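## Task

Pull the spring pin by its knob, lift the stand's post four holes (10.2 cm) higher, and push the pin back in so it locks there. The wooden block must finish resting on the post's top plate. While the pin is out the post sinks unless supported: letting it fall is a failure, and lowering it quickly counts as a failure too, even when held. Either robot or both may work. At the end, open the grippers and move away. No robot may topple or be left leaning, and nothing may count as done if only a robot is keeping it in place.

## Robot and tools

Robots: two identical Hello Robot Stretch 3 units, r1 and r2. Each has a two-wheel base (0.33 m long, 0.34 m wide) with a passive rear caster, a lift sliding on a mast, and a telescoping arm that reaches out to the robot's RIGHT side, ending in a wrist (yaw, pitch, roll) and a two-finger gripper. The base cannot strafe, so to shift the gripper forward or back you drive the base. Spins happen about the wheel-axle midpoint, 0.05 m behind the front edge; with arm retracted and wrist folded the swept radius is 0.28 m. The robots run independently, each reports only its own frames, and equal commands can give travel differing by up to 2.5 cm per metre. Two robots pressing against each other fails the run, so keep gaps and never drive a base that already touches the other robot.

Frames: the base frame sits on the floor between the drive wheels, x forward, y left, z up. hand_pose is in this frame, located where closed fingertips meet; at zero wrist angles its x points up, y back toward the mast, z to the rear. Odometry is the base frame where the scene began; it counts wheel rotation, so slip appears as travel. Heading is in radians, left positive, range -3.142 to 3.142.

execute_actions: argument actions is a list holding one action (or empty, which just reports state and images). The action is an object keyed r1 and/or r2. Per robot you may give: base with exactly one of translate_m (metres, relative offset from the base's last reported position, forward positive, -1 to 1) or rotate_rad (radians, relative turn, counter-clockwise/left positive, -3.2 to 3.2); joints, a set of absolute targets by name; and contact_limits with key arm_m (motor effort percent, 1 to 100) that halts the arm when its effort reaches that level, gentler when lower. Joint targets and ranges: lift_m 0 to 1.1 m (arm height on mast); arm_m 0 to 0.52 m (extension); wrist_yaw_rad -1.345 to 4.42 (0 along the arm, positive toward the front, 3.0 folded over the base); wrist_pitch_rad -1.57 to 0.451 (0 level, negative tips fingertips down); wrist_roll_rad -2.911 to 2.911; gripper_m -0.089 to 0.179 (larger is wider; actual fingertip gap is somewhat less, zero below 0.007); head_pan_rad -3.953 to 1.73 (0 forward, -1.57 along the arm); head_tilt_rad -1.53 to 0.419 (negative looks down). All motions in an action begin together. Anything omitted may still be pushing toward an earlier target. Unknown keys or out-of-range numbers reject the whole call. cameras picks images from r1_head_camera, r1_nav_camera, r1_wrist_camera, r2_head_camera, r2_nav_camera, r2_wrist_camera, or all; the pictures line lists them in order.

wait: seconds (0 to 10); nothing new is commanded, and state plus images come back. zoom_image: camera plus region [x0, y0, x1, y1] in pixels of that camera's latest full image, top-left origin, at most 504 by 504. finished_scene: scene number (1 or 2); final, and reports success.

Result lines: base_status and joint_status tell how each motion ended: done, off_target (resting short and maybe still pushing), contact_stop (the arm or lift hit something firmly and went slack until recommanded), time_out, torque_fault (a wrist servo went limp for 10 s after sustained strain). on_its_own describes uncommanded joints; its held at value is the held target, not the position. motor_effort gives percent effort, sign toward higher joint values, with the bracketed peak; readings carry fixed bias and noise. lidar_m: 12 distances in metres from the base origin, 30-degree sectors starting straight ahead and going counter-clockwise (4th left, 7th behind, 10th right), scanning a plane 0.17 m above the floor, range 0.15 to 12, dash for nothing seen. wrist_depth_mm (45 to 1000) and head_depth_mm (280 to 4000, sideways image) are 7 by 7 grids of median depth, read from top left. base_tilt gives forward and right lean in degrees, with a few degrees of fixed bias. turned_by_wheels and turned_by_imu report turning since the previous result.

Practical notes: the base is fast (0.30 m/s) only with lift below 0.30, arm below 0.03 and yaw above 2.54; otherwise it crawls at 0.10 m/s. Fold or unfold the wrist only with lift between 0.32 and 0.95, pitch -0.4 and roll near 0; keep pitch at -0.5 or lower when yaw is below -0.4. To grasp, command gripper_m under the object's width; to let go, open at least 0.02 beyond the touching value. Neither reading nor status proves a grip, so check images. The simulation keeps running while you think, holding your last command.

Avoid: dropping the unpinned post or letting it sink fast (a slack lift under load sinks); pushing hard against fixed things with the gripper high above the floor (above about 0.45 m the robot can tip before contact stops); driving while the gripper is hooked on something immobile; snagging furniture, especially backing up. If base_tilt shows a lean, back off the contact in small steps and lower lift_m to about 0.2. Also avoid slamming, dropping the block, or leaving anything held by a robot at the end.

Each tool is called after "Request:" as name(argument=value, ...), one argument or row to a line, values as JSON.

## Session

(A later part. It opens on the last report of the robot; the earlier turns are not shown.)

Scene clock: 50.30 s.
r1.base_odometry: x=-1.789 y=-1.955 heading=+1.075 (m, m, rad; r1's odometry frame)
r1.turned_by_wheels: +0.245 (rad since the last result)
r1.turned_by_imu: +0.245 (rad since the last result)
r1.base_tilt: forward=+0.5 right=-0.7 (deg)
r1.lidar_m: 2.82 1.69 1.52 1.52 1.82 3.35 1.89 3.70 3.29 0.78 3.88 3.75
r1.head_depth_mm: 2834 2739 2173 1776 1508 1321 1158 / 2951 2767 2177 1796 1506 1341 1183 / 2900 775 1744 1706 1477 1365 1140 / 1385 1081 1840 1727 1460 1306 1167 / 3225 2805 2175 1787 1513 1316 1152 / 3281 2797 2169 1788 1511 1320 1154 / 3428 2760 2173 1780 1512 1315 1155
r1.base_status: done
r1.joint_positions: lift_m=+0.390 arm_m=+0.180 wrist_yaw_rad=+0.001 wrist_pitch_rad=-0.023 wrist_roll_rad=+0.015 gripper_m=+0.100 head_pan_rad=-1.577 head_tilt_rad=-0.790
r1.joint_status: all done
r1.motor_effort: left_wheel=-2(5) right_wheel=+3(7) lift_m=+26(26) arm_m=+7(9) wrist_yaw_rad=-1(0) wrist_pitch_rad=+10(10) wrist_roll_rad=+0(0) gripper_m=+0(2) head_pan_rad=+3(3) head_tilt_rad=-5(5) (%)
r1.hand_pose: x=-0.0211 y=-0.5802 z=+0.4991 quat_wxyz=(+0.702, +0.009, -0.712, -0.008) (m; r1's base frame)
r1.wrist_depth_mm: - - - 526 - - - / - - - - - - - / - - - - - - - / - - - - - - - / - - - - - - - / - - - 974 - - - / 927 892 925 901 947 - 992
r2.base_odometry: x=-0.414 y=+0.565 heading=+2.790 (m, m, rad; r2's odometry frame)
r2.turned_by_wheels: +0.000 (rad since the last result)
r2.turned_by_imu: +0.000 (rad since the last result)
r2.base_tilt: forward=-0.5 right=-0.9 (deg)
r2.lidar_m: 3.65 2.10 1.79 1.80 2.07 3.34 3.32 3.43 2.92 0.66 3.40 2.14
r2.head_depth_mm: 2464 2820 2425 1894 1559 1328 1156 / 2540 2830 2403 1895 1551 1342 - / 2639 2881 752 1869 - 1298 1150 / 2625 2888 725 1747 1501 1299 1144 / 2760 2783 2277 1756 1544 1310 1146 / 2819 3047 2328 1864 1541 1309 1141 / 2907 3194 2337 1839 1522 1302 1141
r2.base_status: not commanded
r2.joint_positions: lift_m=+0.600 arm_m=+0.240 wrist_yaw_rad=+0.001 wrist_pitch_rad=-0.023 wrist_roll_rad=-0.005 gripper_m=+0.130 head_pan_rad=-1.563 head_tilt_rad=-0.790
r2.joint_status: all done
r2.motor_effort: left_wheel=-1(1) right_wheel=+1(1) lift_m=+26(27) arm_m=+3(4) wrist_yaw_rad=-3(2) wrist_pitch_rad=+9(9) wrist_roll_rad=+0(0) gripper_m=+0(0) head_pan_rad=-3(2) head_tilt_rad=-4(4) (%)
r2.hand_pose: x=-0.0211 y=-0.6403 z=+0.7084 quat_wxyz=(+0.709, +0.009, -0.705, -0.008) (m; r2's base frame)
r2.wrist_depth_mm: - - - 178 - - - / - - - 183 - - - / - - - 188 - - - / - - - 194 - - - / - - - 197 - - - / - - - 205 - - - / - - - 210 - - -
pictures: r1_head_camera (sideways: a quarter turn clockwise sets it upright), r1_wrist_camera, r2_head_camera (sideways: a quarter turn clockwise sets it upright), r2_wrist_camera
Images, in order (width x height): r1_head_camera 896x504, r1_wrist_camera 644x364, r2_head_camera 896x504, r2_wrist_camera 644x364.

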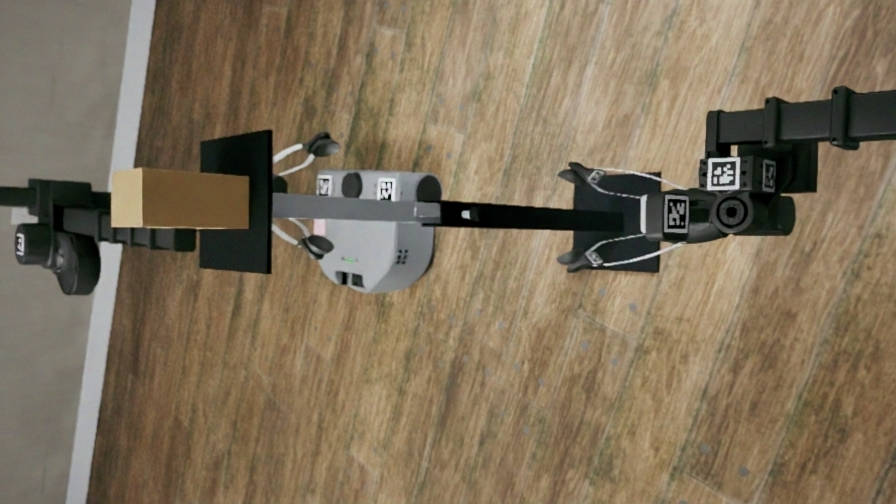

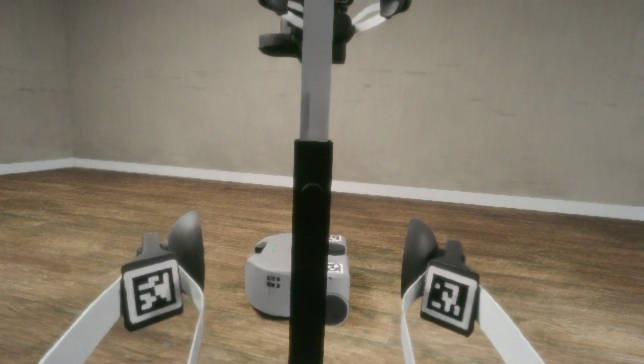

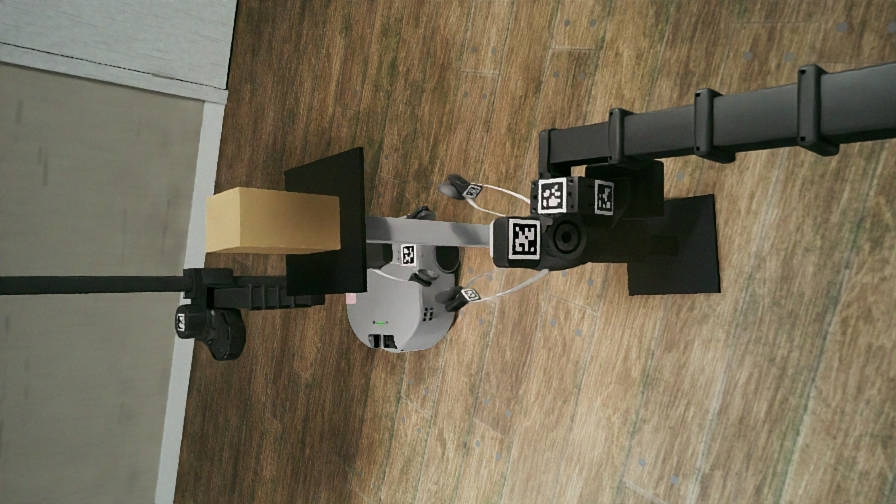

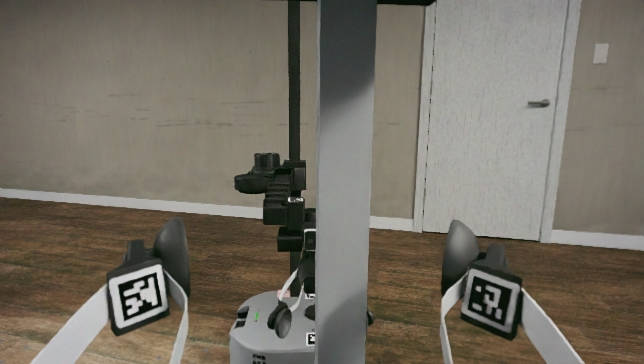

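Request:
execute_actions(
  actions=[
    {"r1":{"joints":{"arm_m":0.28}},"r2":{"base":{"translate_m":-0.015},"joints":{"arm_m":0.28}}},
  ],
  cameras=["r1_head_camera","r2_head_camera","r1_wrist_camera","r2_wrist_camera"],
)

Scene clock: 56.97 s.
r1.base_odometry: x=-1.789 y=-1.955 heading=+1.075 (m, m, rad; r1's odometry frame)
r1.turned_by_wheels: +0.000 (rad since the last result)
r1.turned_by_imu: +0.001 (rad since the last result)
r1.base_tilt: forward=+0.4 right=-0.6 (deg)
r1.lidar_m: 2.81 1.70 1.52 1.52 1.81 3.38 1.89 3.70 3.28 0.78 3.93 3.74
r1.head_depth_mm: 2851 2773 2168 1785 1508 1320 1164 / 2935 2794 2197 1783 1512 1309 1180 / 2845 772 1791 1712 1533 1272 1162 / 1389 1036 1799 1721 1518 1316 1164 / 3208 2764 2167 1781 1501 1312 1162 / 3283 2771 2200 1783 1511 1312 1160 / 3369 2758 2175 1785 1510 1324 1161
r1.base_status: not commanded
r1.joint_positions: lift_m=+0.390 arm_m=+0.280 wrist_yaw_rad=+0.001 wrist_pitch_rad=-0.023 wrist_roll_rad=+0.015 gripper_m=+0.100 head_pan_rad=-1.577 head_tilt_rad=-0.790
r1.joint_status: all done
r1.motor_effort: left_wheel=-2(2) right_wheel=+2(2) lift_m=+26(27) arm_m=+6(9) wrist_yaw_rad=+0(1) wrist_pitch_rad=+10(10) wrist_roll_rad=+0(0) gripper_m=+0(1) head_pan_rad=+3(2) head_tilt_rad=-5(4) (%)
r1.hand_pose: x=-0.0211 y=-0.6802 z=+0.4991 quat_wxyz=(+0.702, +0.009, -0.712, -0.008) (m; r1's base frame)
r1.wrist_depth_mm: - - - 504 - - - / - - - - - - - / - - - - - - - / - - - 266 - - - / - - - 273 - - - / - - - 905 - - - / 931 880 928 860 988 959 996
r2.base_odometry: x=-0.400 y=+0.560 heading=+2.790 (m, m, rad; r2's odometry frame)
r2.turned_by_wheels: +0.000 (rad since the last result)
r2.turned_by_imu: +0.000 (rad since the last result)
r2.base_tilt: forward=-0.5 right=-0.9 (deg)
r2.lidar_m: 3.67 2.10 1.81 1.80 2.08 3.30 3.32 3.42 2.93 0.66 3.37 2.16
r2.head_depth_mm: 2484 2805 2409 1879 1570 1326 1153 / 2545 2887 2370 1895 1560 1349 - / 2609 2904 2137 1893 - 1311 1149 / 2689 2934 720 1173 1491 1300 1148 / 2709 1579 1910 1790 1538 1308 1145 / 2847 3094 2372 1840 1530 1306 1143 / 2934 3146 2331 1848 1535 1304 1140
r2.base_status: done
r2.joint_positions: lift_m=+0.600 arm_m=+0.280 wrist_yaw_rad=+0.001 wrist_pitch_rad=-0.023 wrist_roll_rad=-0.005 gripper_m=+0.130 head_pan_rad=-1.563 head_tilt_rad=-0.790
r2.joint_status: all done
r2.motor_effort: left_wheel=-1(5) right_wheel=+0(2) lift_m=+27(26) arm_m=+3(4) wrist_yaw_rad=-2(3) wrist_pitch_rad=+9(9) wrist_roll_rad=+0(0) gripper_m=+0(0) head_pan_rad=-2(3) head_tilt_rad=-5(5) (%)
r2.hand_pose: x=-0.0211 y=-0.6803 z=+0.7084 quat_wxyz=(+0.709, +0.009, -0.705, -0.008) (m; r2's base frame)
r2.wrist_depth_mm: - - - 140 - - - / - - - 144 - - - / - - - 148 - - - / - - - 152 - - - / - - - 156 - - - / - - - 160 - - - / - - - 165 - - -
pictures: r1_head_camera (sideways: a quarter turn clockwise sets it upright), r1_wrist_camera, r2_head_camera (sideways: a quarter turn clockwise sets it upright), r2_wrist_camera
Images, in order (width x height): r1_head_camera 896x504, r1_wrist_camera 644x364, r2_head_camera 896x504, r2_wrist_camera 644x364.

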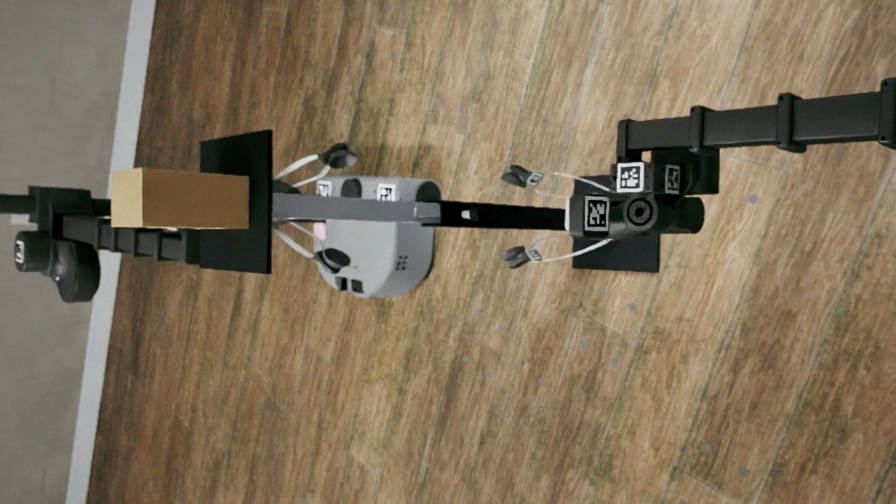

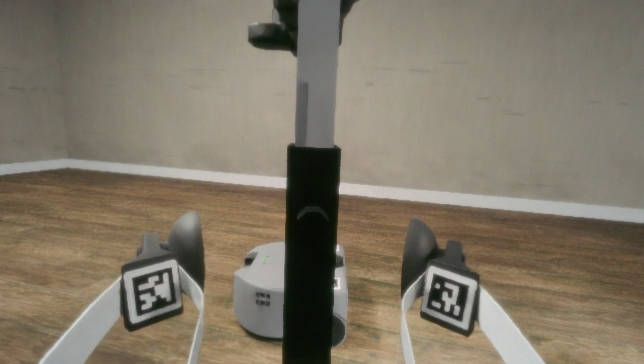

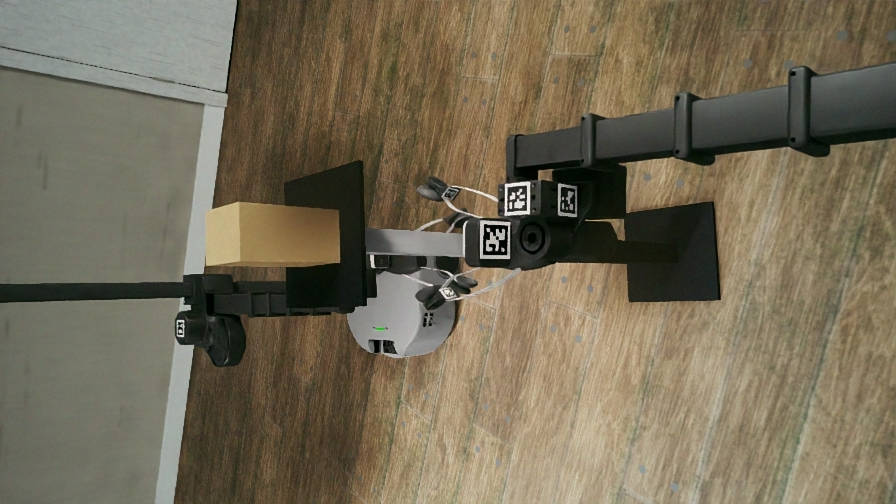

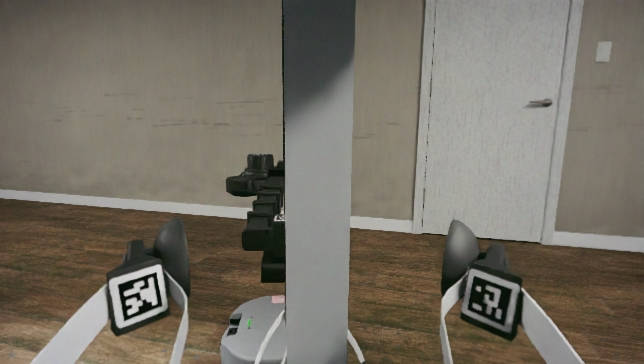

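Request:
execute_actions(
  actions=[
    {"r1":{"joints":{"arm_m":0.325,"gripper_m":0.07}},"r2":{"joints":{"gripper_m":0.0}}},
  ],
  cameras=["r1_head_camera","r2_head_camera","r1_wrist_camera","r2_wrist_camera"],
)

Request:
zoom_image(
  camera="r1_head_camera",
  region=[260,120,600,310],
)

Scene clock: 61.77 s.
r1.base_odometry: x=-1.789 y=-1.955 heading=+1.075 (m, m, rad; r1's odometry frame)
r1.turned_by_wheels: +0.000 (rad since the last result)
r1.turned_by_imu: +0.001 (rad since the last result)
r1.base_tilt: forward=+0.4 right=-0.7 (deg)
r1.lidar_m: 2.81 1.70 1.52 1.52 1.81 3.37 1.89 3.71 3.27 0.78 3.90 3.74
r1.head_depth_mm: 2849 2760 2155 1809 1499 1311 1167 / 2919 2779 2156 1803 1517 1319 1187 / 2884 777 1759 1733 1584 1289 1158 / 1383 1039 1839 1731 1496 1313 1161 / 3203 2813 2157 1778 1514 1319 1167 / 3313 2802 2202 1776 1508 1318 1160 / 3443 2801 2185 1779 1520 1320 1163
r1.base_status: not commanded
r1.joint_positions: lift_m=+0.390 arm_m=+0.325 wrist_yaw_rad=+0.001 wrist_pitch_rad=-0.023 wrist_roll_rad=+0.015 gripper_m=+0.070 head_pan_rad=-1.577 head_tilt_rad=-0.790
r1.joint_status: all done
r1.motor_effort: left_wheel=-3(3) right_wheel=+2(2) lift_m=+26(27) arm_m=+6(8) wrist_yaw_rad=+0(0) wrist_pitch_rad=+10(10) wrist_roll_rad=+0(1) gripper_m=+0(80) head_pan_rad=+3(3) head_tilt_rad=-4(5) (%)
r1.hand_pose: x=-0.0211 y=-0.7252 z=+0.4991 quat_wxyz=(+0.702, +0.009, -0.712, -0.008) (m; r1's base frame)
r1.wrist_depth_mm: - - - 214 - - - / - - - 218 - - - / - - - 224 - - - / - - - 220 - - - / - - - 223 - - - / - - 877 231 - - - / 928 928 891 236 941 - 983
r2.base_odometry: x=-0.400 y=+0.560 heading=+2.790 (m, m, rad; r2's odometry frame)
r2.turned_by_wheels: +0.000 (rad since the last result)
r2.turned_by_imu: +0.000 (rad since the last result)
r2.base_tilt: forward=-0.5 right=-0.8 (deg)
r2.lidar_m: 3.66 2.10 1.80 1.80 2.08 3.31 3.32 3.41 2.92 0.66 3.37 2.16
r2.head_depth_mm: 2461 2805 2442 1892 1556 1319 1153 / 2547 2838 2379 1872 1553 1356 - / 2621 2905 2137 1878 - 1313 1147 / 2678 2906 716 1130 1493 1306 1145 / 2738 1586 1909 1782 1534 1311 1139 / 2797 3044 2338 1867 1533 1301 1144 / 2891 3137 2314 1841 1529 1307 1139
r2.base_status: not commanded
r2.joint_positions: lift_m=+0.600 arm_m=+0.280 wrist_yaw_rad=+0.001 wrist_pitch_rad=-0.023 wrist_roll_rad=-0.005 gripper_m=+0.001 head_pan_rad=-1.563 head_tilt_rad=-0.790
r2.joint_status: all done
r2.motor_effort: left_wheel=-1(2) right_wheel=+1(1) lift_m=+27(26) arm_m=+0(3) wrist_yaw_rad=-2(2) wrist_pitch_rad=+9(9) wrist_roll_rad=+0(0) gripper_m=-12(86) head_pan_rad=-2(3) head_tilt_rad=-5(5) (%)
r2.hand_pose: x=-0.0212 y=-0.6805 z=+0.7084 quat_wxyz=(+0.709, +0.009, -0.705, -0.008) (m; r2's base frame)
r2.wrist_depth_mm: - - - 140 - - - / - - - 144 - - - / - - - 148 - - - / - - - 152 - - - / - - - 154 - - - / - - - 159 - - - / - - - 164 - - -
pictures: r1_head_camera (sideways: a quarter turn clockwise sets it upright), r1_wrist_camera, r2_head_camera (sideways: a quarter turn clockwise sets it upright), r2_wrist_camera
Images, in order (width x height): r1_head_camera 896x504, r1_wrist_camera 644x364, r2_head_camera 896x504, r2_wrist_camera 644x364.

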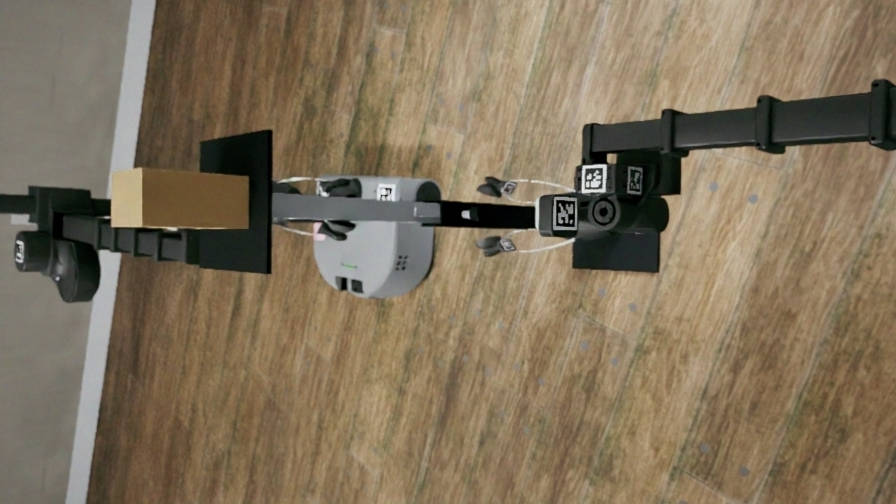

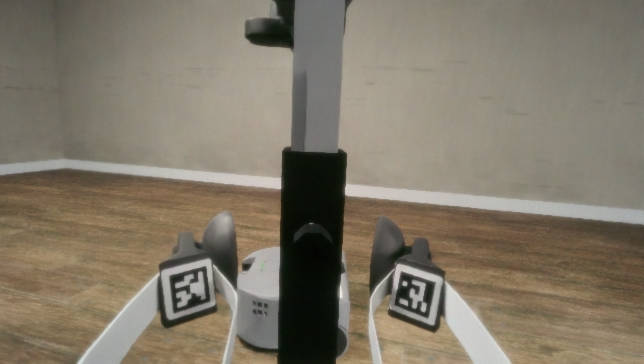

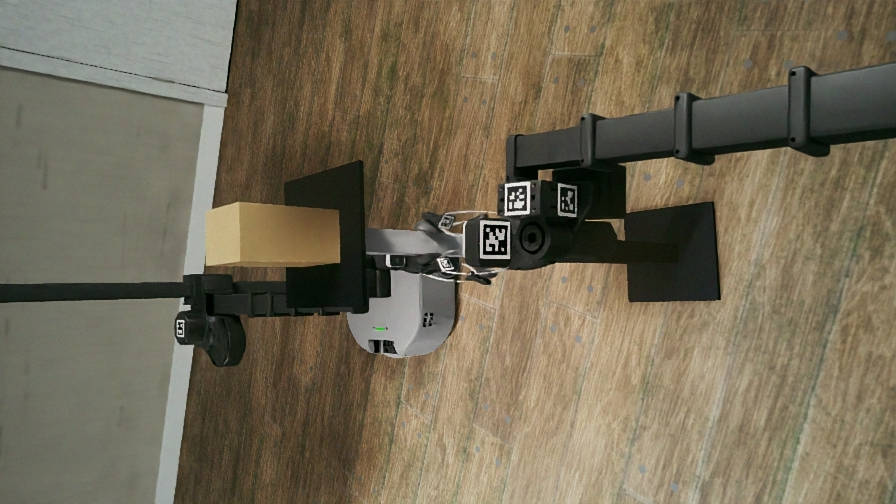

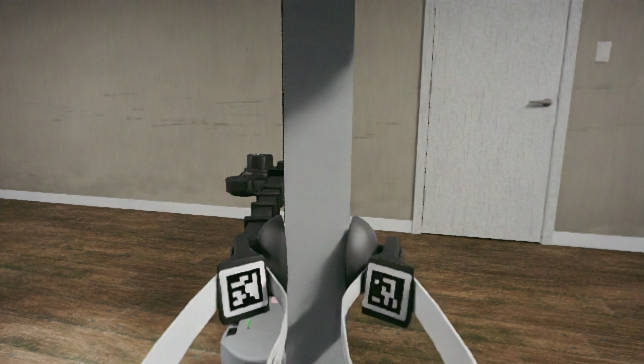

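Region (260, 120, 600, 310) of r1_head_camera's 896x504 image, scaled by 1.482, with more detail than that image has; it fills the top 282 rows of this view, and the rest is white.

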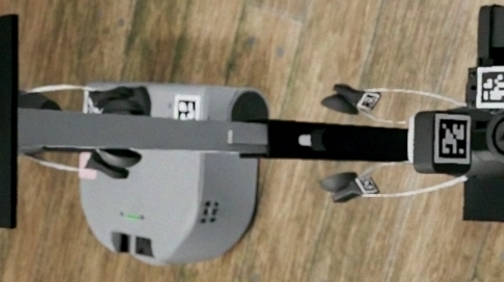

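Request:
execute_actions(
  actions=[
    {"r1":{"base":{"translate_m":-0.005},"joints":{"arm_m":0.35}},"r2":{"joints":{"gripper_m":0.06,"arm_m":0.292}}},
  ],
  cameras=[],
)

Request:
execute_actions(
  actions=[
    {"r1":{"joints":{"gripper_m":-0.01}},"r2":{"joints":{"gripper_m":-0.03}}},
  ],
  cameras=["r1_head_camera","r1_wrist_camera","r2_wrist_camera"],
)

Request:
zoom_image(
  camera="r1_head_camera",
  region=[260,120,600,310],
)

Scene clock: 67.93 s.
r1.base_odometry: x=-1.791 y=-1.959 heading=+1.074 (m, m, rad; r1's odometry frame)
r1.turned_by_wheels: +0.000 (rad since the last result)
r1.turned_by_imu: +0.001 (rad since the last result)
r1.base_tilt: forward=+0.6 right=-0.7 (deg)
r1.lidar_m: 2.82 1.70 1.52 1.53 1.81 3.37 1.89 3.72 3.27 0.78 3.91 3.75
r1.head_depth_mm: 2842 2734 2177 1808 1516 1313 1164 / 2898 2780 2184 1794 1532 1313 1173 / 2928 776 1762 1741 1570 1298 1163 / 1390 1026 1787 1741 1503 1316 1155 / 3265 2777 2180 1780 1509 1312 1157 / 3269 2823 2186 1788 1525 1324 1163 / 3331 2779 2183 1793 1518 1316 1167
r1.base_status: done
r1.joint_positions: lift_m=+0.390 arm_m=+0.350 wrist_yaw_rad=+0.001 wrist_pitch_rad=-0.023 wrist_roll_rad=+0.015 gripper_m=+0.070 head_pan_rad=-1.577 head_tilt_rad=-0.790
r1.joint_status: all done
r1.motor_effort: left_wheel=-2(6) right_wheel=+1(5) lift_m=+27(26) arm_m=+7(3) wrist_yaw_rad=+0(1) wrist_pitch_rad=+10(10) wrist_roll_rad=+0(0) gripper_m=-1(0) head_pan_rad=+3(3) head_tilt_rad=-5(5) (%)
r1.hand_pose: x=-0.0211 y=-0.7502 z=+0.4991 quat_wxyz=(+0.702, +0.009, -0.712, -0.008) (m; r1's base frame)
r1.wrist_depth_mm: - - - 188 - - - / - - - 192 - - - / - - - 198 - - - / - - - 193 - - - / - - - 196 - - - / - - 836 204 - - - / 903 933 849 210 987 - 986
r2.base_odometry: x=-0.400 y=+0.560 heading=+2.790 (m, m, rad; r2's odometry frame)
r2.turned_by_wheels: +0.000 (rad since the last result)
r2.turned_by_imu: +0.000 (rad since the last result)
r2.base_tilt: forward=-0.6 right=-0.8 (deg)
r2.lidar_m: 3.69 2.10 1.80 1.80 2.08 3.32 3.30 3.42 2.92 0.66 3.37 2.16
r2.head_depth_mm: 2492 2834 2390 1891 1549 1320 1155 / 2545 2838 2391 1881 1567 1347 - / 2617 2921 2145 1936 - 1311 1142 / 2661 2899 722 1055 1470 1304 1147 / 2741 1616 1907 1755 1550 1315 1141 / 2847 3069 2336 1859 1532 1303 1144 / 2938 3165 2322 1856 1527 1308 1134
r2.base_status: not commanded
r2.joint_positions: lift_m=+0.600 arm_m=+0.292 wrist_yaw_rad=+0.000 wrist_pitch_rad=-0.024 wrist_roll_rad=-0.005 gripper_m=+0.060 head_pan_rad=-1.563 head_tilt_rad=-0.790
r2.joint_status: all done
r2.motor_effort: left_wheel=-2(1) right_wheel=+1(2) lift_m=+27(27) arm_m=+3(14) wrist_yaw_rad=+0(3) wrist_pitch_rad=+9(9) wrist_roll_rad=+0(0) gripper_m=+0(79) head_pan_rad=-2(3) head_tilt_rad=-4(4) (%)
r2.hand_pose: x=-0.0215 y=-0.6923 z=+0.7082 quat_wxyz=(+0.709, +0.009, -0.705, -0.009) (m; r2's base frame)
r2.wrist_depth_mm: - - - 128 - - - / - - - 132 - - - / - - - 135 - - - / - - - 139 - - - / - - - 142 - - - / - - - 146 - - - / - - - 151 - - -
pictures: none
No camera images: the call's "cameras" was empty. Leave "cameras" out to get every camera's image.

Scene clock: 69.30 s.
r1.base_odometry: x=-1.791 y=-1.959 heading=+1.075 (m, m, rad; r1's odometry frame)
r1.turned_by_wheels: +0.000 (rad since the last result)
r1.turned_by_imu: +0.000 (rad since the last result)
r1.base_tilt: forward=+0.3 right=-0.5 (deg)
r1.lidar_m: 2.82 1.70 1.52 1.53 1.81 3.39 1.88 3.70 3.27 0.78 3.90 3.76
r1.head_depth_mm: 2814 2742 2165 1785 1513 1314 1162 / 2917 2752 2152 1790 1526 1314 1167 / 2928 774 1793 1744 1575 1296 1167 / 1385 1021 1795 1722 1505 1315 1158 / 3146 2725 2180 1774 1509 1309 1161 / 3257 2792 2188 1798 1512 1310 1162 / 3347 2781 2145 1781 1524 1319 1171
r1.base_status: not commanded
r1.joint_positions: lift_m=+0.390 arm_m=+0.350 wrist_yaw_rad=+0.002 wrist_pitch_rad=-0.022 wrist_roll_rad=+0.015 gripper_m=-0.010 head_pan_rad=-1.577 head_tilt_rad=-0.790
r1.joint_status: all done
r1.motor_effort: left_wheel=-1(2) right_wheel=+0(2) lift_m=+27(27) arm_m=+6(6) wrist_yaw_rad=+0(0) wrist_pitch_rad=+9(10) wrist_roll_rad=+0(0) gripper_m=-11(85) head_pan_rad=+3(3) head_tilt_rad=-5(5) (%)
r1.hand_pose: x=-0.0210 y=-0.7503 z=+0.4993 quat_wxyz=(+0.702, +0.009, -0.712, -0.007) (m; r1's base frame)
r1.wrist_depth_mm: - - - 188 - - - / - - - 193 - - - / - - - 197 - - - / - - - 192 - - - / - - - 196 - - - / - - - 163 - - - / 874 915 840 503 983 984 990
r2.base_odometry: x=-0.400 y=+0.560 heading=+2.790 (m, m, rad; r2's odometry frame)
r2.turned_by_wheels: +0.000 (rad since the last result)
r2.turned_by_imu: +0.000 (rad since the last result)
r2.base_tilt: forward=-0.5 right=-0.7 (deg)
r2.lidar_m: 3.67 2.10 1.81 1.80 2.08 3.31 3.31 3.42 2.92 0.66 3.38 2.16
r2.head_depth_mm: 2471 2823 2393 1888 1550 1327 1149 / 2536 2829 2377 1897 1570 1355 - / 2601 2874 2125 1904 - 1312 1143 / 2665 2924 720 1135 1470 1305 1146 / 2727 1622 1913 1758 1537 1307 1142 / 2842 3065 2333 1852 1538 1310 1139 / 2917 3157 2325 1847 1528 1304 1138
r2.base_status: not commanded
r2.joint_positions: lift_m=+0.600 arm_m=+0.293 wrist_yaw_rad=+0.000 wrist_pitch_rad=-0.022 wrist_roll_rad=-0.005 gripper_m=-0.029 head_pan_rad=-1.563 head_tilt_rad=-0.790
r2.joint_status: all done
r2.motor_effort: left_wheel=-1(1) right_wheel=+0(1) lift_m=+26(26) arm_m=-9(9) wrist_yaw_rad=-1(0) wrist_pitch_rad=+8(9) wrist_roll_rad=+0(0) gripper_m=-23(99) head_pan_rad=-3(5) head_tilt_rad=-6(5) (%)
r2.hand_pose: x=-0.0214 y=-0.6933 z=+0.7086 quat_wxyz=(+0.709, +0.008, -0.705, -0.008) (m; r2's base frame)
r2.wrist_depth_mm: - - - 126 - - - / - - - 130 - - - / - - - 133 - - - / - - - 136 - - - / - - - 140 - - - / - - - 144 - - - / - - - 149 - - -
pictures: r1_head_camera (sideways: a quarter turn clockwise sets it upright), r1_wrist_camera, r2_wrist_camera
Images, in order (width x height): r1_head_camera 896x504, r1_wrist_camera 644x364, r2_wrist_camera 644x364.

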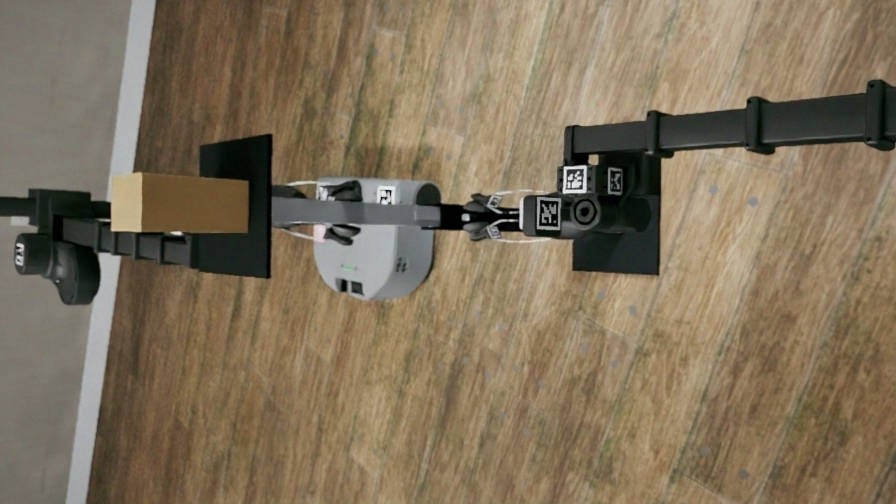

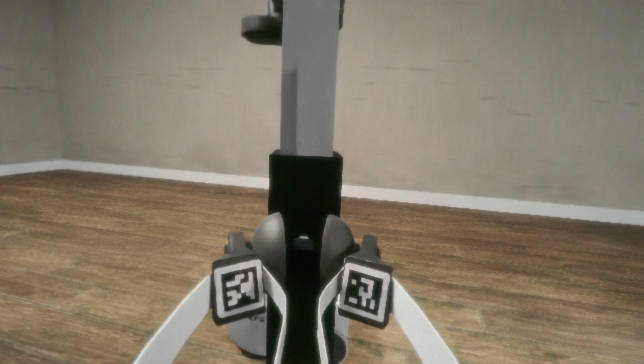

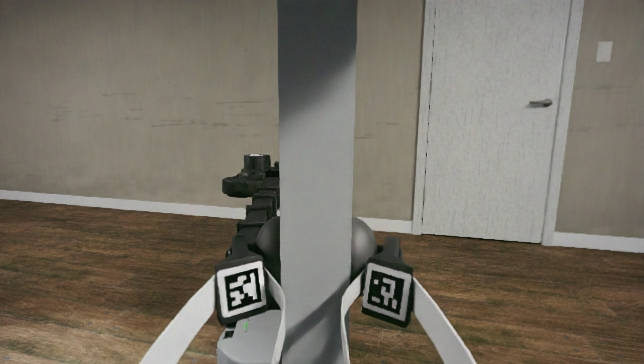

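Region (260, 120, 600, 310) of r1_head_camera's 896x504 image, scaled by 1.482, with more detail than that image has; it fills the top 282 rows of this view, and the rest is white.

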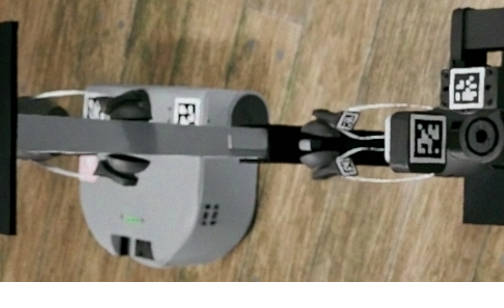

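Both are gripped. Preload upward, then pull.

Request:
execute_actions(
  actions=[
    {"r1":{"joints":{"gripper_m":-0.03}},"r2":{"joints":{"lift_m":0.606,"arm_m":0.293}}},
  ],
  cameras=[],
)

Request:
execute_actions(
  actions=[
    {"r1":{"joints":{"arm_m":0.335}}},
  ],
  cameras=["r1_head_camera","r1_wrist_camera","r2_wrist_camera"],
)

Scene clock: 72.43 s.
r1.base_odometry: x=-1.791 y=-1.959 heading=+1.075 (m, m, rad; r1's odometry frame)
r1.turned_by_wheels: +0.000 (rad since the last result)
r1.turned_by_imu: +0.000 (rad since the last result)
r1.base_tilt: forward=+0.4 right=-0.5 (deg)
r1.lidar_m: 2.82 1.70 1.52 1.53 1.82 3.38 1.88 3.68 3.27 0.78 3.91 3.75
r1.head_depth_mm: 2782 2770 2181 1778 1519 1316 1161 / 2893 2807 2166 1791 1519 1322 1164 / 2851 777 1852 1731 1586 1298 1154 / 1379 1018 1787 1715 1501 1306 1158 / 3253 2780 2163 1773 1506 1306 1165 / 3369 2820 2203 1793 1515 1316 1165 / 3386 2755 2185 1790 1519 1318 1162
r1.base_status: not commanded
r1.joint_positions: lift_m=+0.390 arm_m=+0.350 wrist_yaw_rad=+0.002 wrist_pitch_rad=-0.021 wrist_roll_rad=+0.015 gripper_m=-0.029 head_pan_rad=-1.577 head_tilt_rad=-0.790
r1.joint_status: all done
r1.motor_effort: left_wheel=-1(2) right_wheel=-1(1) lift_m=+27(27) arm_m=+5(6) wrist_yaw_rad=-2(1) wrist_pitch_rad=+9(9) wrist_roll_rad=-1(0) gripper_m=-18(88) head_pan_rad=+3(3) head_tilt_rad=-5(5) (%)
r1.hand_pose: x=-0.0210 y=-0.7503 z=+0.4995 quat_wxyz=(+0.702, +0.008, -0.712, -0.007) (m; r1's base frame)
r1.wrist_depth_mm: - - - 189 - - - / - - - 192 - - - / - - - 196 - - - / - - - 192 - - - / - - - 196 - - - / - - - 162 - - - / 928 921 845 212 940 977 993
r2.base_odometry: x=-0.400 y=+0.560 heading=+2.790 (m, m, rad; r2's odometry frame)
r2.turned_by_wheels: +0.000 (rad since the last result)
r2.turned_by_imu: +0.000 (rad since the last result)
r2.base_tilt: forward=-0.5 right=-0.8 (deg)
r2.lidar_m: 3.69 2.10 1.81 1.81 2.08 3.31 3.32 3.42 2.92 0.66 3.37 2.16
r2.head_depth_mm: 2464 2779 2410 1882 1550 1319 1153 / 2554 2852 2384 1882 1572 1352 - / 2644 2900 2137 1927 - 1306 1154 / 2696 2952 719 1135 1466 1305 1144 / 2702 1607 1901 1751 1542 1314 1145 / 2850 3037 2336 1862 1533 1307 1144 / 2932 3112 2326 1852 1530 1303 1129
r2.base_status: not commanded
r2.joint_positions: lift_m=+0.605 arm_m=+0.294 wrist_yaw_rad=+0.000 wrist_pitch_rad=-0.042 wrist_roll_rad=-0.005 gripper_m=-0.023 head_pan_rad=-1.563 head_tilt_rad=-0.790
r2.joint_status: all done
r2.on_its_own: gripper_m is held at -0.024, not at your -0.030, by its stall guard, which is not easing now
r2.motor_effort: left_wheel=+0(1) right_wheel=+0(0) lift_m=+29(27) arm_m=-7(8) wrist_yaw_rad=-1(1) wrist_pitch_rad=+16(17) wrist_roll_rad=+0(0) gripper_m=-21(21) head_pan_rad=-3(1) head_tilt_rad=-4(4) (%)
r2.hand_pose: x=-0.0214 y=-0.6936 z=+0.7095 quat_wxyz=(+0.709, +0.015, -0.705, -0.015) (m; r2's base frame)
r2.wrist_depth_mm: - - - 124 - - - / - - - 127 - - - / - - - 132 - - - / - - - 135 - - - / - - - 139 - - - / - - - 143 - - - / - - 988 150 - - -
pictures: none
No camera images: the call's "cameras" was empty. Leave "cameras" out to get every camera's image.

Scene clock: 73.37 s.
r1.base_odometry: x=-1.791 y=-1.959 heading=+1.075 (m, m, rad; r1's odometry frame)
r1.turned_by_wheels: +0.000 (rad since the last result)
r1.turned_by_imu: +0.000 (rad since the last result)
r1.base_tilt: forward=+0.4 right=-0.6 (deg)
r1.lidar_m: 2.82 1.69 1.52 1.53 1.81 3.37 1.88 3.69 3.27 0.78 3.90 3.74
r1.head_depth_mm: 2849 2782 2149 1798 1496 1318 1159 / 2941 2789 2146 1796 1529 1313 1176 / 2894 775 1837 1746 1595 1295 1161 / 1381 1022 1778 1721 1512 1318 1160 / 3220 2801 2193 1767 1513 1322 1168 / 3305 2798 2197 1779 1507 1319 1164 / 3416 2784 2161 1790 1515 1308 1172
r1.base_status: not commanded
r1.joint_positions: lift_m=+0.390 arm_m=+0.336 wrist_yaw_rad=+0.002 wrist_pitch_rad=-0.018 wrist_roll_rad=+0.015 gripper_m=-0.029 head_pan_rad=-1.577 head_tilt_rad=-0.790
r1.joint_status: all done
r1.motor_effort: left_wheel=-1(1) right_wheel=-1(1) lift_m=+26(26) arm_m=-9(10) wrist_yaw_rad=-1(0) wrist_pitch_rad=+8(9) wrist_roll_rad=+0(0) gripper_m=-15(18) head_pan_rad=+3(3) head_tilt_rad=-5(5) (%)
r1.hand_pose: x=-0.0209 y=-0.7363 z=+0.5002 quat_wxyz=(+0.702, +0.007, -0.712, -0.006) (m; r1's base frame)
r1.wrist_depth_mm: - - - 202 - - - / - - - - - - - / - - - 213 - - - / - - - 209 - - - / - - - 209 - - - / - - - - - - - / 932 915 900 227 996 - -
r2.base_odometry: x=-0.400 y=+0.560 heading=+2.790 (m, m, rad; r2's odometry frame)
r2.turned_by_wheels: +0.000 (rad since the last result)
r2.turned_by_imu: +0.000 (rad since the last result)
r2.base_tilt: forward=-0.5 right=-0.8 (deg)
r2.lidar_m: 3.68 2.10 1.80 1.81 2.08 3.32 3.32 3.42 2.92 0.66 3.38 2.16
r2.head_depth_mm: 2455 2790 2401 1887 1560 1322 1150 / 2534 2860 2392 1877 1574 1351 - / 2610 2897 2117 1914 - 1315 1148 / 2689 2891 718 1203 1468 1304 1142 / 2721 1617 1912 1768 1544 1305 1138 / 2810 3047 2363 1837 1527 1304 1141 / 2911 3150 2349 1865 1537 1302 1137
r2.base_status: not commanded
r2.joint_positions: lift_m=+0.605 arm_m=+0.294 wrist_yaw_rad=+0.000 wrist_pitch_rad=-0.042 wrist_roll_rad=-0.005 gripper_m=-0.023 head_pan_rad=-1.563 head_tilt_rad=-0.790
r2.joint_status: not commanded
r2.on_its_own: gripper_m is held at -0.024, not at your -0.030, by its stall guard, which is not easing now
r2.motor_effort: left_wheel=+0(0) right_wheel=+0(0) lift_m=+29(29) arm_m=-7(7) wrist_yaw_rad=-1(1) wrist_pitch_rad=+16(16) wrist_roll_rad=+0(0) gripper_m=-20(20) head_pan_rad=-1(2) head_tilt_rad=-5(3) (%)
r2.hand_pose: x=-0.0214 y=-0.6936 z=+0.7095 quat_wxyz=(+0.709, +0.015, -0.705, -0.015) (m; r2's base frame)
r2.wrist_depth_mm: - - - 124 - - - / - - - 128 - - - / - - - 132 - - - / - - - 135 - - - / - - - 139 - - - / - - - 143 - - - / - - 990 150 - - -
pictures: r1_head_camera (sideways: a quarter turn clockwise sets it upright), r1_wrist_camera, r2_wrist_camera
Images, in order (width x height): r1_head_camera 896x504, r1_wrist_camera 644x364, r2_wrist_camera 644x364.

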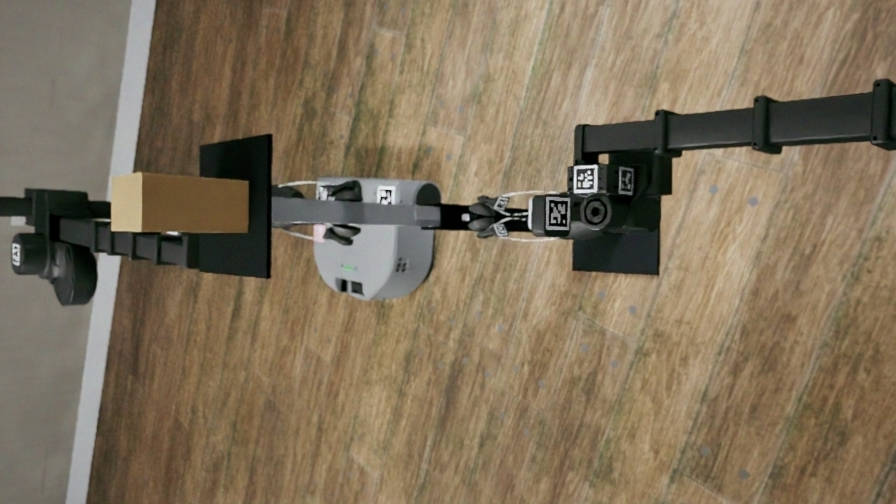

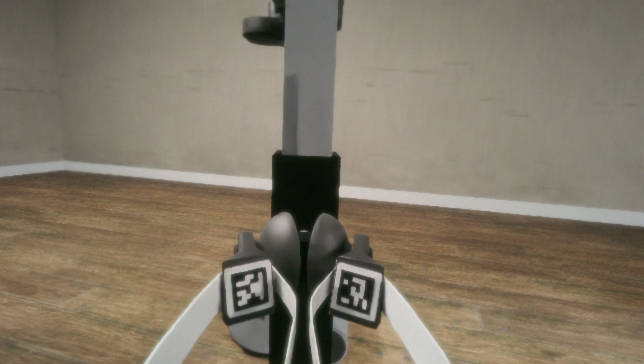

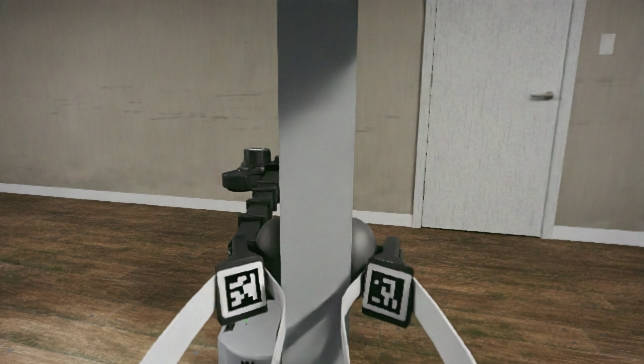

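Request:
execute_actions(
  actions=[
    {"r1":{"joints":{"gripper_m":0.05}},"r2":{"joints":{"lift_m":0.612}}},
  ],
  cameras=[],
)

Request:
execute_actions(
  actions=[
    {"r1":{"joints":{"arm_m":0.364}}},
  ],
  cameras=[],
)

Request:
execute_actions(
  actions=[
    {"r1":{"joints":{"gripper_m":-0.04}}},
  ],
  cameras=["r1_wrist_camera"],
)

Request:
execute_actions(
  actions=[
    {"r1":{"joints":{"arm_m":0.35}}},
  ],
  cameras=["r1_head_camera","r1_wrist_camera"],
)

Scene clock: 78.50 s.
r1.base_odometry: x=-1.791 y=-1.959 heading=+1.074 (m, m, rad; r1's odometry frame)
r1.turned_by_wheels: +0.000 (rad since the last result)
r1.turned_by_imu: +0.001 (rad since the last result)
r1.base_tilt: forward=+0.5 right=-0.6 (deg)
r1.lidar_m: 2.82 1.70 1.52 1.53 1.82 3.36 1.88 3.67 3.26 0.78 3.89 3.74
r1.head_depth_mm: 2771 2791 2170 1768 1505 1319 1167 / 2888 2767 2158 1793 1534 1311 1178 / 2863 777 1847 1741 1592 1287 1167 / 1368 1021 1806 1726 1503 1317 1153 / 3220 2795 2170 1786 1520 1312 1160 / 3280 2780 2172 1783 1509 1319 1164 / 3362 2781 2181 1783 1519 1315 1166
r1.base_status: not commanded
r1.joint_positions: lift_m=+0.390 arm_m=+0.335 wrist_yaw_rad=+0.002 wrist_pitch_rad=-0.019 wrist_roll_rad=+0.015 gripper_m=+0.050 head_pan_rad=-1.577 head_tilt_rad=-0.790
r1.joint_status: all done
r1.motor_effort: left_wheel=-1(2) right_wheel=+0(1) lift_m=+27(28) arm_m=-7(9) wrist_yaw_rad=+0(1) wrist_pitch_rad=+8(8) wrist_roll_rad=+0(0) gripper_m=+0(81) head_pan_rad=+3(3) head_tilt_rad=-5(5) (%)
r1.hand_pose: x=-0.0209 y=-0.7362 z=+0.5002 quat_wxyz=(+0.702, +0.008, -0.712, -0.006) (m; r1's base frame)
r1.wrist_depth_mm: - - - 204 - - - / - - - - - - - / - - - 212 - - - / - - - 207 - - - / - - - 209 - - - / - - - 218 - - - / 905 910 862 227 921 - -
r2.base_odometry: x=-0.400 y=+0.560 heading=+2.790 (m, m, rad; r2's odometry frame)
r2.turned_by_wheels: +0.000 (rad since the last result)
r2.turned_by_imu: +0.000 (rad since the last result)
r2.base_tilt: forward=-0.5 right=-0.8 (deg)
r2.lidar_m: 3.68 2.11 1.80 1.80 2.08 3.31 3.32 3.41 2.93 0.66 3.39 2.16
r2.head_depth_mm: 2445 2815 2407 1880 1549 1322 1152 / 2553 2833 2376 1885 1572 1330 - / 2623 2920 2122 1937 - 1309 1151 / 2666 2874 718 1226 1490 1306 1145 / 2714 1604 1912 1758 1545 1314 1146 / 2829 3058 2329 1855 1530 1313 1145 / 2909 3130 2334 1856 1536 1308 1135
r2.base_status: not commanded
r2.joint_positions: lift_m=+0.611 arm_m=+0.294 wrist_yaw_rad=+0.000 wrist_pitch_rad=-0.062 wrist_roll_rad=-0.005 gripper_m=-0.020 head_pan_rad=-1.563 head_tilt_rad=-0.790
r2.joint_status: all done
r2.on_its_own: gripper_m is held at -0.021, not at your -0.030, by its stall guard, which is not easing now
r2.motor_effort: left_wheel=+0(1) right_wheel=+0(0) lift_m=+31(33) arm_m=-8(8) wrist_yaw_rad=-1(1) wrist_pitch_rad=+24(25) wrist_roll_rad=+0(0) gripper_m=-19(20) head_pan_rad=-4(4) head_tilt_rad=-4(4) (%)
r2.hand_pose: x=-0.0214 y=-0.6929 z=+0.7102 quat_wxyz=(+0.709, +0.022, -0.705, -0.022) (m; r2's base frame)
r2.wrist_depth_mm: - - - 123 - - - / - - - 126 - - - / - - - 131 - - - / - - - 135 - - - / - - - 140 - - - / - - - 144 - - - / - - 962 151 - - -
pictures: none
No camera images: the call's "cameras" was empty. Leave "cameras" out to get every camera's image.

Scene clock: 79.70 s.
r1.base_odometry: x=-1.791 y=-1.959 heading=+1.074 (m, m, rad; r1's odometry frame)
r1.turned_by_wheels: +0.000 (rad since the last result)
r1.turned_by_imu: +0.000 (rad since the last result)
r1.base_tilt: forward=+0.5 right=-0.6 (deg)
r1.lidar_m: 2.82 1.70 1.52 1.53 1.82 3.36 1.88 3.70 3.27 0.78 3.89 3.75
r1.head_depth_mm: 2823 2782 2177 1768 1496 1306 1150 / 2910 2800 2189 1786 1507 1305 1175 / 2872 777 1872 1706 - 1309 1158 / 1364 1024 1777 1703 1502 1311 1165 / 3178 2782 2175 1774 1521 1311 1161 / 3348 2776 2168 1786 1524 1311 1170 / 3408 2775 2188 1785 1513 1325 1167
r1.base_status: not commanded
r1.joint_positions: lift_m=+0.390 arm_m=+0.364 wrist_yaw_rad=+0.002 wrist_pitch_rad=-0.019 wrist_roll_rad=+0.015 gripper_m=+0.050 head_pan_rad=-1.577 head_tilt_rad=-0.790
r1.joint_status: all done
r1.motor_effort: left_wheel=-1(1) right_wheel=+0(0) lift_m=+27(26) arm_m=+6(7) wrist_yaw_rad=-2(1) wrist_pitch_rad=+8(8) wrist_roll_rad=+0(0) gripper_m=+2(0) head_pan_rad=+3(3) head_tilt_rad=-5(5) (%)
r1.hand_pose: x=-0.0209 y=-0.7643 z=+0.5002 quat_wxyz=(+0.702, +0.008, -0.712, -0.006) (m; r1's base frame)
r1.wrist_depth_mm: - - - 175 - - - / - - - 177 - - - / - - - 183 - - - / - - - 179 - - - / - - - 183 - - - / - - - 150 - - - / 891 927 860 193 929 - -
r2.base_odometry: x=-0.400 y=+0.560 heading=+2.790 (m, m, rad; r2's odometry frame)
r2.turned_by_wheels: +0.000 (rad since the last result)
r2.turned_by_imu: +0.000 (rad since the last result)
r2.base_tilt: forward=-0.5 right=-0.7 (deg)
r2.lidar_m: 3.66 2.11 1.81 1.80 2.08 3.31 3.31 3.42 2.92 0.66 3.37 2.16
r2.head_depth_mm: 2483 2783 2401 1892 1552 1324 1156 / 2538 2840 2378 1883 1573 1330 - / 2610 2906 2128 1939 - 1317 1147 / 2684 2925 719 1107 1482 1303 1145 / 2693 1614 1887 1759 1531 1311 1142 / 2821 3060 2341 1855 1531 1310 1137 / 2911 3138 2333 1857 1524 1308 1139
r2.base_status: not commanded
r2.joint_positions: lift_m=+0.611 arm_m=+0.294 wrist_yaw_rad=+0.000 wrist_pitch_rad=-0.062 wrist_roll_rad=-0.005 gripper_m=-0.020 head_pan_rad=-1.563 head_tilt_rad=-0.790
r2.joint_status: not commanded
r2.on_its_own: gripper_m is held at -0.021, not at your -0.030, by its stall guard, which is not easing now
r2.motor_effort: left_wheel=+0(0) right_wheel=+0(0) lift_m=+31(31) arm_m=-8(8) wrist_yaw_rad=-1(1) wrist_pitch_rad=+24(24) wrist_roll_rad=+0(0) gripper_m=-19(19) head_pan_rad=-3(2) head_tilt_rad=-4(5) (%)
r2.hand_pose: x=-0.0214 y=-0.6929 z=+0.7102 quat_wxyz=(+0.709, +0.022, -0.705, -0.022) (m; r2's base frame)
r2.wrist_depth_mm: - - - 123 - - - / - - - 126 - - - / - - - 130 - - - / - - - 135 - - - / - - - 140 - - - / - - - 144 - - - / - - 973 151 - - -
pictures: none
No camera images: the call's "cameras" was empty. Leave "cameras" out to get every camera's image.

Scene clock: 81.10 s.
r1.base_odometry: x=-1.791 y=-1.959 heading=+1.075 (m, m, rad; r1's odometry frame)
r1.turned_by_wheels: +0.000 (rad since the last result)
r1.turned_by_imu: +0.000 (rad since the last result)
r1.base_tilt: forward=+0.5 right=-0.6 (deg)
r1.lidar_m: 2.82 1.70 1.52 1.53 1.81 3.37 1.89 3.71 3.26 0.78 3.90 3.75
r1.head_depth_mm: 2847 2768 2155 1774 1510 1320 1163 / 2902 2804 2158 1772 1513 1321 1168 / 2910 778 1833 1707 - 1309 1161 / 1367 1022 1798 1699 1500 1316 1157 / 3223 2797 2176 1799 1519 1318 1159 / 3329 2756 2148 1786 1525 1315 1163 / 3410 2793 2162 1789 1512 1322 1158
r1.base_status: not commanded
r1.joint_positions: lift_m=+0.390 arm_m=+0.364 wrist_yaw_rad=+0.002 wrist_pitch_rad=-0.019 wrist_roll_rad=+0.015 gripper_m=-0.039 head_pan_rad=-1.577 head_tilt_rad=-0.790
r1.joint_status: all done
r1.motor_effort: left_wheel=-1(1) right_wheel=-1(0) lift_m=+26(27) arm_m=+6(7) wrist_yaw_rad=+0(1) wrist_pitch_rad=+8(8) wrist_roll_rad=+0(0) gripper_m=-24(99) head_pan_rad=+3(2) head_tilt_rad=-6(4) (%)
r1.hand_pose: x=-0.0209 y=-0.7643 z=+0.5000 quat_wxyz=(+0.702, +0.008, -0.712, -0.006) (m; r1's base frame)
r1.wrist_depth_mm: - - - 176 - - - / - - - 179 - - - / - - - 183 - - - / - - - 179 - - - / - - - 182 - - - / - - - 150 - - - / 904 888 847 192 987 998 -
r2.base_odometry: x=-0.400 y=+0.560 heading=+2.790 (m, m, rad; r2's odometry frame)
r2.turned_by_wheels: +0.000 (rad since the last result)
r2.turned_by_imu: +0.000 (rad since the last result)
r2.base_tilt: forward=-0.5 right=-0.7 (deg)
r2.lidar_m: 3.68 2.10 1.80 1.80 2.07 3.31 3.31 3.41 2.92 0.66 3.36 2.16
r2.head_depth_mm: 2453 2801 2395 1892 1553 1333 1155 / 2540 2806 2390 1886 1577 1329 - / 2621 2892 2138 1931 - 1314 1145 / 2690 2912 718 1119 1492 1305 1144 / 2736 1602 1902 1762 1544 1317 1144 / 2841 3095 2350 1849 1533 1305 1141 / 2942 3163 2340 1839 1524 1305 1137
r2.base_status: not commanded
r2.joint_positions: lift_m=+0.611 arm_m=+0.294 wrist_yaw_rad=+0.000 wrist_pitch_rad=-0.062 wrist_roll_rad=-0.005 gripper_m=-0.020 head_pan_rad=-1.563 head_tilt_rad=-0.790
r2.joint_status: not commanded
r2.on_its_own: gripper_m is held at -0.021, not at your -0.030, by its stall guard, which is not easing now
r2.motor_effort: left_wheel=+0(0) right_wheel=+0(0) lift_m=+31(31) arm_m=-8(9) wrist_yaw_rad=-1(1) wrist_pitch_rad=+24(24) wrist_roll_rad=+0(0) gripper_m=-19(19) head_pan_rad=-4(1) head_tilt_rad=-4(3) (%)
r2.hand_pose: x=-0.0214 y=-0.6929 z=+0.7102 quat_wxyz=(+0.709, +0.022, -0.705, -0.022) (m; r2's base frame)
r2.wrist_depth_mm: - - - 123 - - - / - - - 126 - - - / - - - 131 - - - / - - - 135 - - - / - - - 140 - - - / - - - 144 - - - / - - 951 151 - - -
pictures: r1_wrist_camera
Images, in order (width x height): r1_wrist_camera 644x364.

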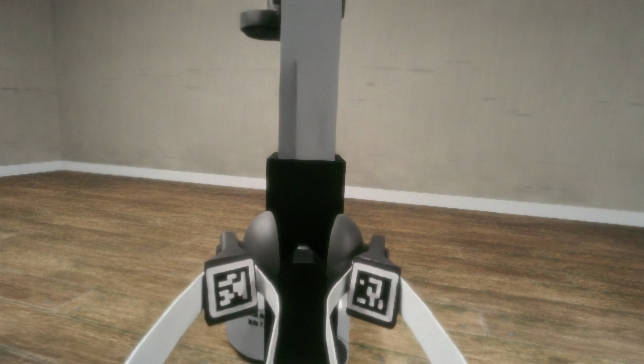

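Scene clock: 82.07 s.
r1.base_odometry: x=-1.791 y=-1.959 heading=+1.075 (m, m, rad; r1's odometry frame)
r1.turned_by_wheels: +0.000 (rad since the last result)
r1.turned_by_imu: +0.000 (rad since the last result)
r1.base_tilt: forward=+0.4 right=-0.7 (deg)
r1.lidar_m: 2.83 1.70 1.52 1.53 1.82 3.37 1.88 3.69 3.27 0.78 3.91 3.73
r1.head_depth_mm: 2782 2762 2187 1782 1510 1311 1162 / 2857 2774 2167 1770 1543 1306 1177 / 2903 774 1863 1731 1580 1314 1158 / 1366 1019 1778 1728 1506 1317 1166 / 3267 2821 2155 1788 1496 1315 1166 / 3295 2767 2189 1780 1522 1321 1159 / 3422 2744 2193 1778 1507 1316 1165
r1.base_status: not commanded
r1.joint_positions: lift_m=+0.390 arm_m=+0.351 wrist_yaw_rad=+0.003 wrist_pitch_rad=-0.010 wrist_roll_rad=+0.015 gripper_m=-0.035 head_pan_rad=-1.577 head_tilt_rad=-0.790
r1.joint_status: all done
r1.on_its_own: gripper_m is held at -0.034, not at your -0.040, by its stall guard, which is still easing
r1.motor_effort: left_wheel=+0(1) right_wheel=-3(4) lift_m=+27(27) arm_m=-13(19) wrist_yaw_rad=-1(1) wrist_pitch_rad=+4(8) wrist_roll_rad=-1(0) gripper_m=-2(23) head_pan_rad=+3(3) head_tilt_rad=-5(5) (%)
r1.hand_pose: x=-0.0207 y=-0.7519 z=+0.5025 quat_wxyz=(+0.702, +0.005, -0.712, -0.003) (m; r1's base frame)
r1.wrist_depth_mm: - - - 188 - - - / - - - 192 - - - / - - - 196 - - - / - - - 193 - - - / - - - 195 - - - / - - - 157 - - - / 930 935 853 206 998 - -
r2.base_odometry: x=-0.400 y=+0.560 heading=+2.790 (m, m, rad; r2's odometry frame)
r2.turned_by_wheels: +0.000 (rad since the last result)
r2.turned_by_imu: +0.000 (rad since the last result)
r2.base_tilt: forward=-0.4 right=-0.7 (deg)
r2.lidar_m: 3.68 2.11 1.80 1.80 2.07 3.32 3.32 3.43 2.92 0.66 3.37 2.16
r2.head_depth_mm: 2471 2802 2386 1890 1557 1321 1153 / 2558 2849 2386 1877 1580 1342 - / 2623 2919 2112 1941 - 1307 1145 / 2690 2875 719 1136 1462 1307 1140 / 2694 1608 1897 1750 1532 1314 1142 / 2831 3075 2339 1857 1540 1303 1136 / 2937 3146 2324 1835 1529 1307 1132
r2.base_status: not commanded
r2.joint_positions: lift_m=+0.611 arm_m=+0.294 wrist_yaw_rad=+0.000 wrist_pitch_rad=-0.070 wrist_roll_rad=-0.005 gripper_m=-0.020 head_pan_rad=-1.563 head_tilt_rad=-0.790
r2.joint_status: not commanded
r2.on_its_own: gripper_m is held at -0.021, not at your -0.030, by its stall guard, which is not easing now
r2.motor_effort: left_wheel=+0(0) right_wheel=-1(0) lift_m=+31(31) arm_m=-8(8) wrist_yaw_rad=-1(1) wrist_pitch_rad=+27(28) wrist_roll_rad=+0(0) gripper_m=-20(20) head_pan_rad=-4(2) head_tilt_rad=-5(4) (%)
r2.hand_pose: x=-0.0214 y=-0.6926 z=+0.7082 quat_wxyz=(+0.709, +0.025, -0.704, -0.025) (m; r2's base frame)
r2.wrist_depth_mm: - - - 122 - - - / - - - 126 - - - / - - - 131 - - - / - - - 135 - - - / - - - 140 - - - / - - - 144 - - - / - - 923 151 - - -
pictures: r1_head_camera (sideways: a quarter turn clockwise sets it upright), r1_wrist_camera
Images, in order (width x height): r1_head_camera 896x504, r1_wrist_camera 644x364.

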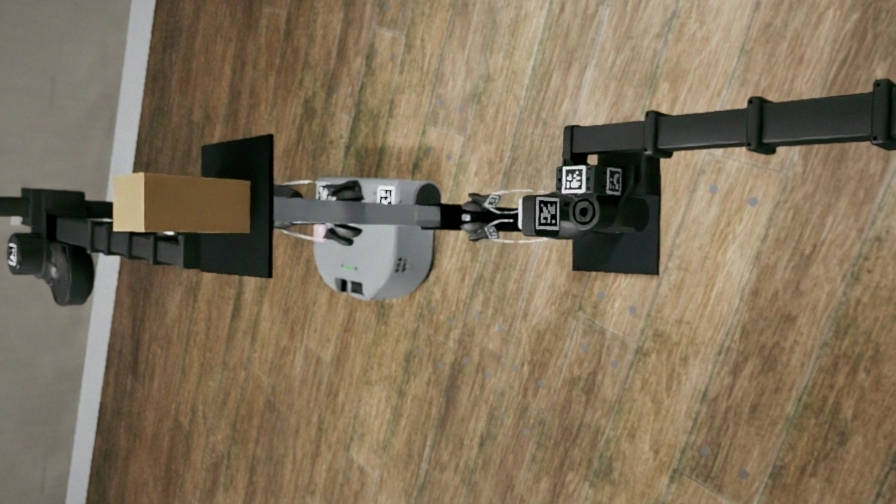

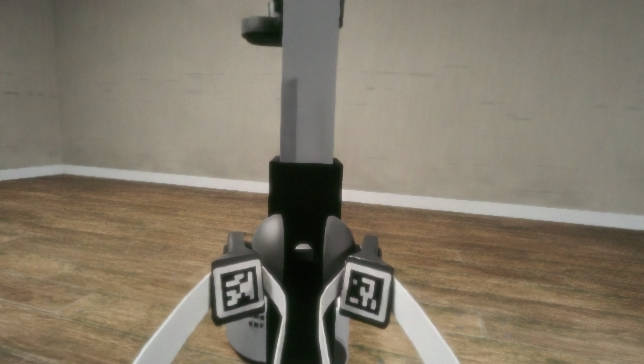

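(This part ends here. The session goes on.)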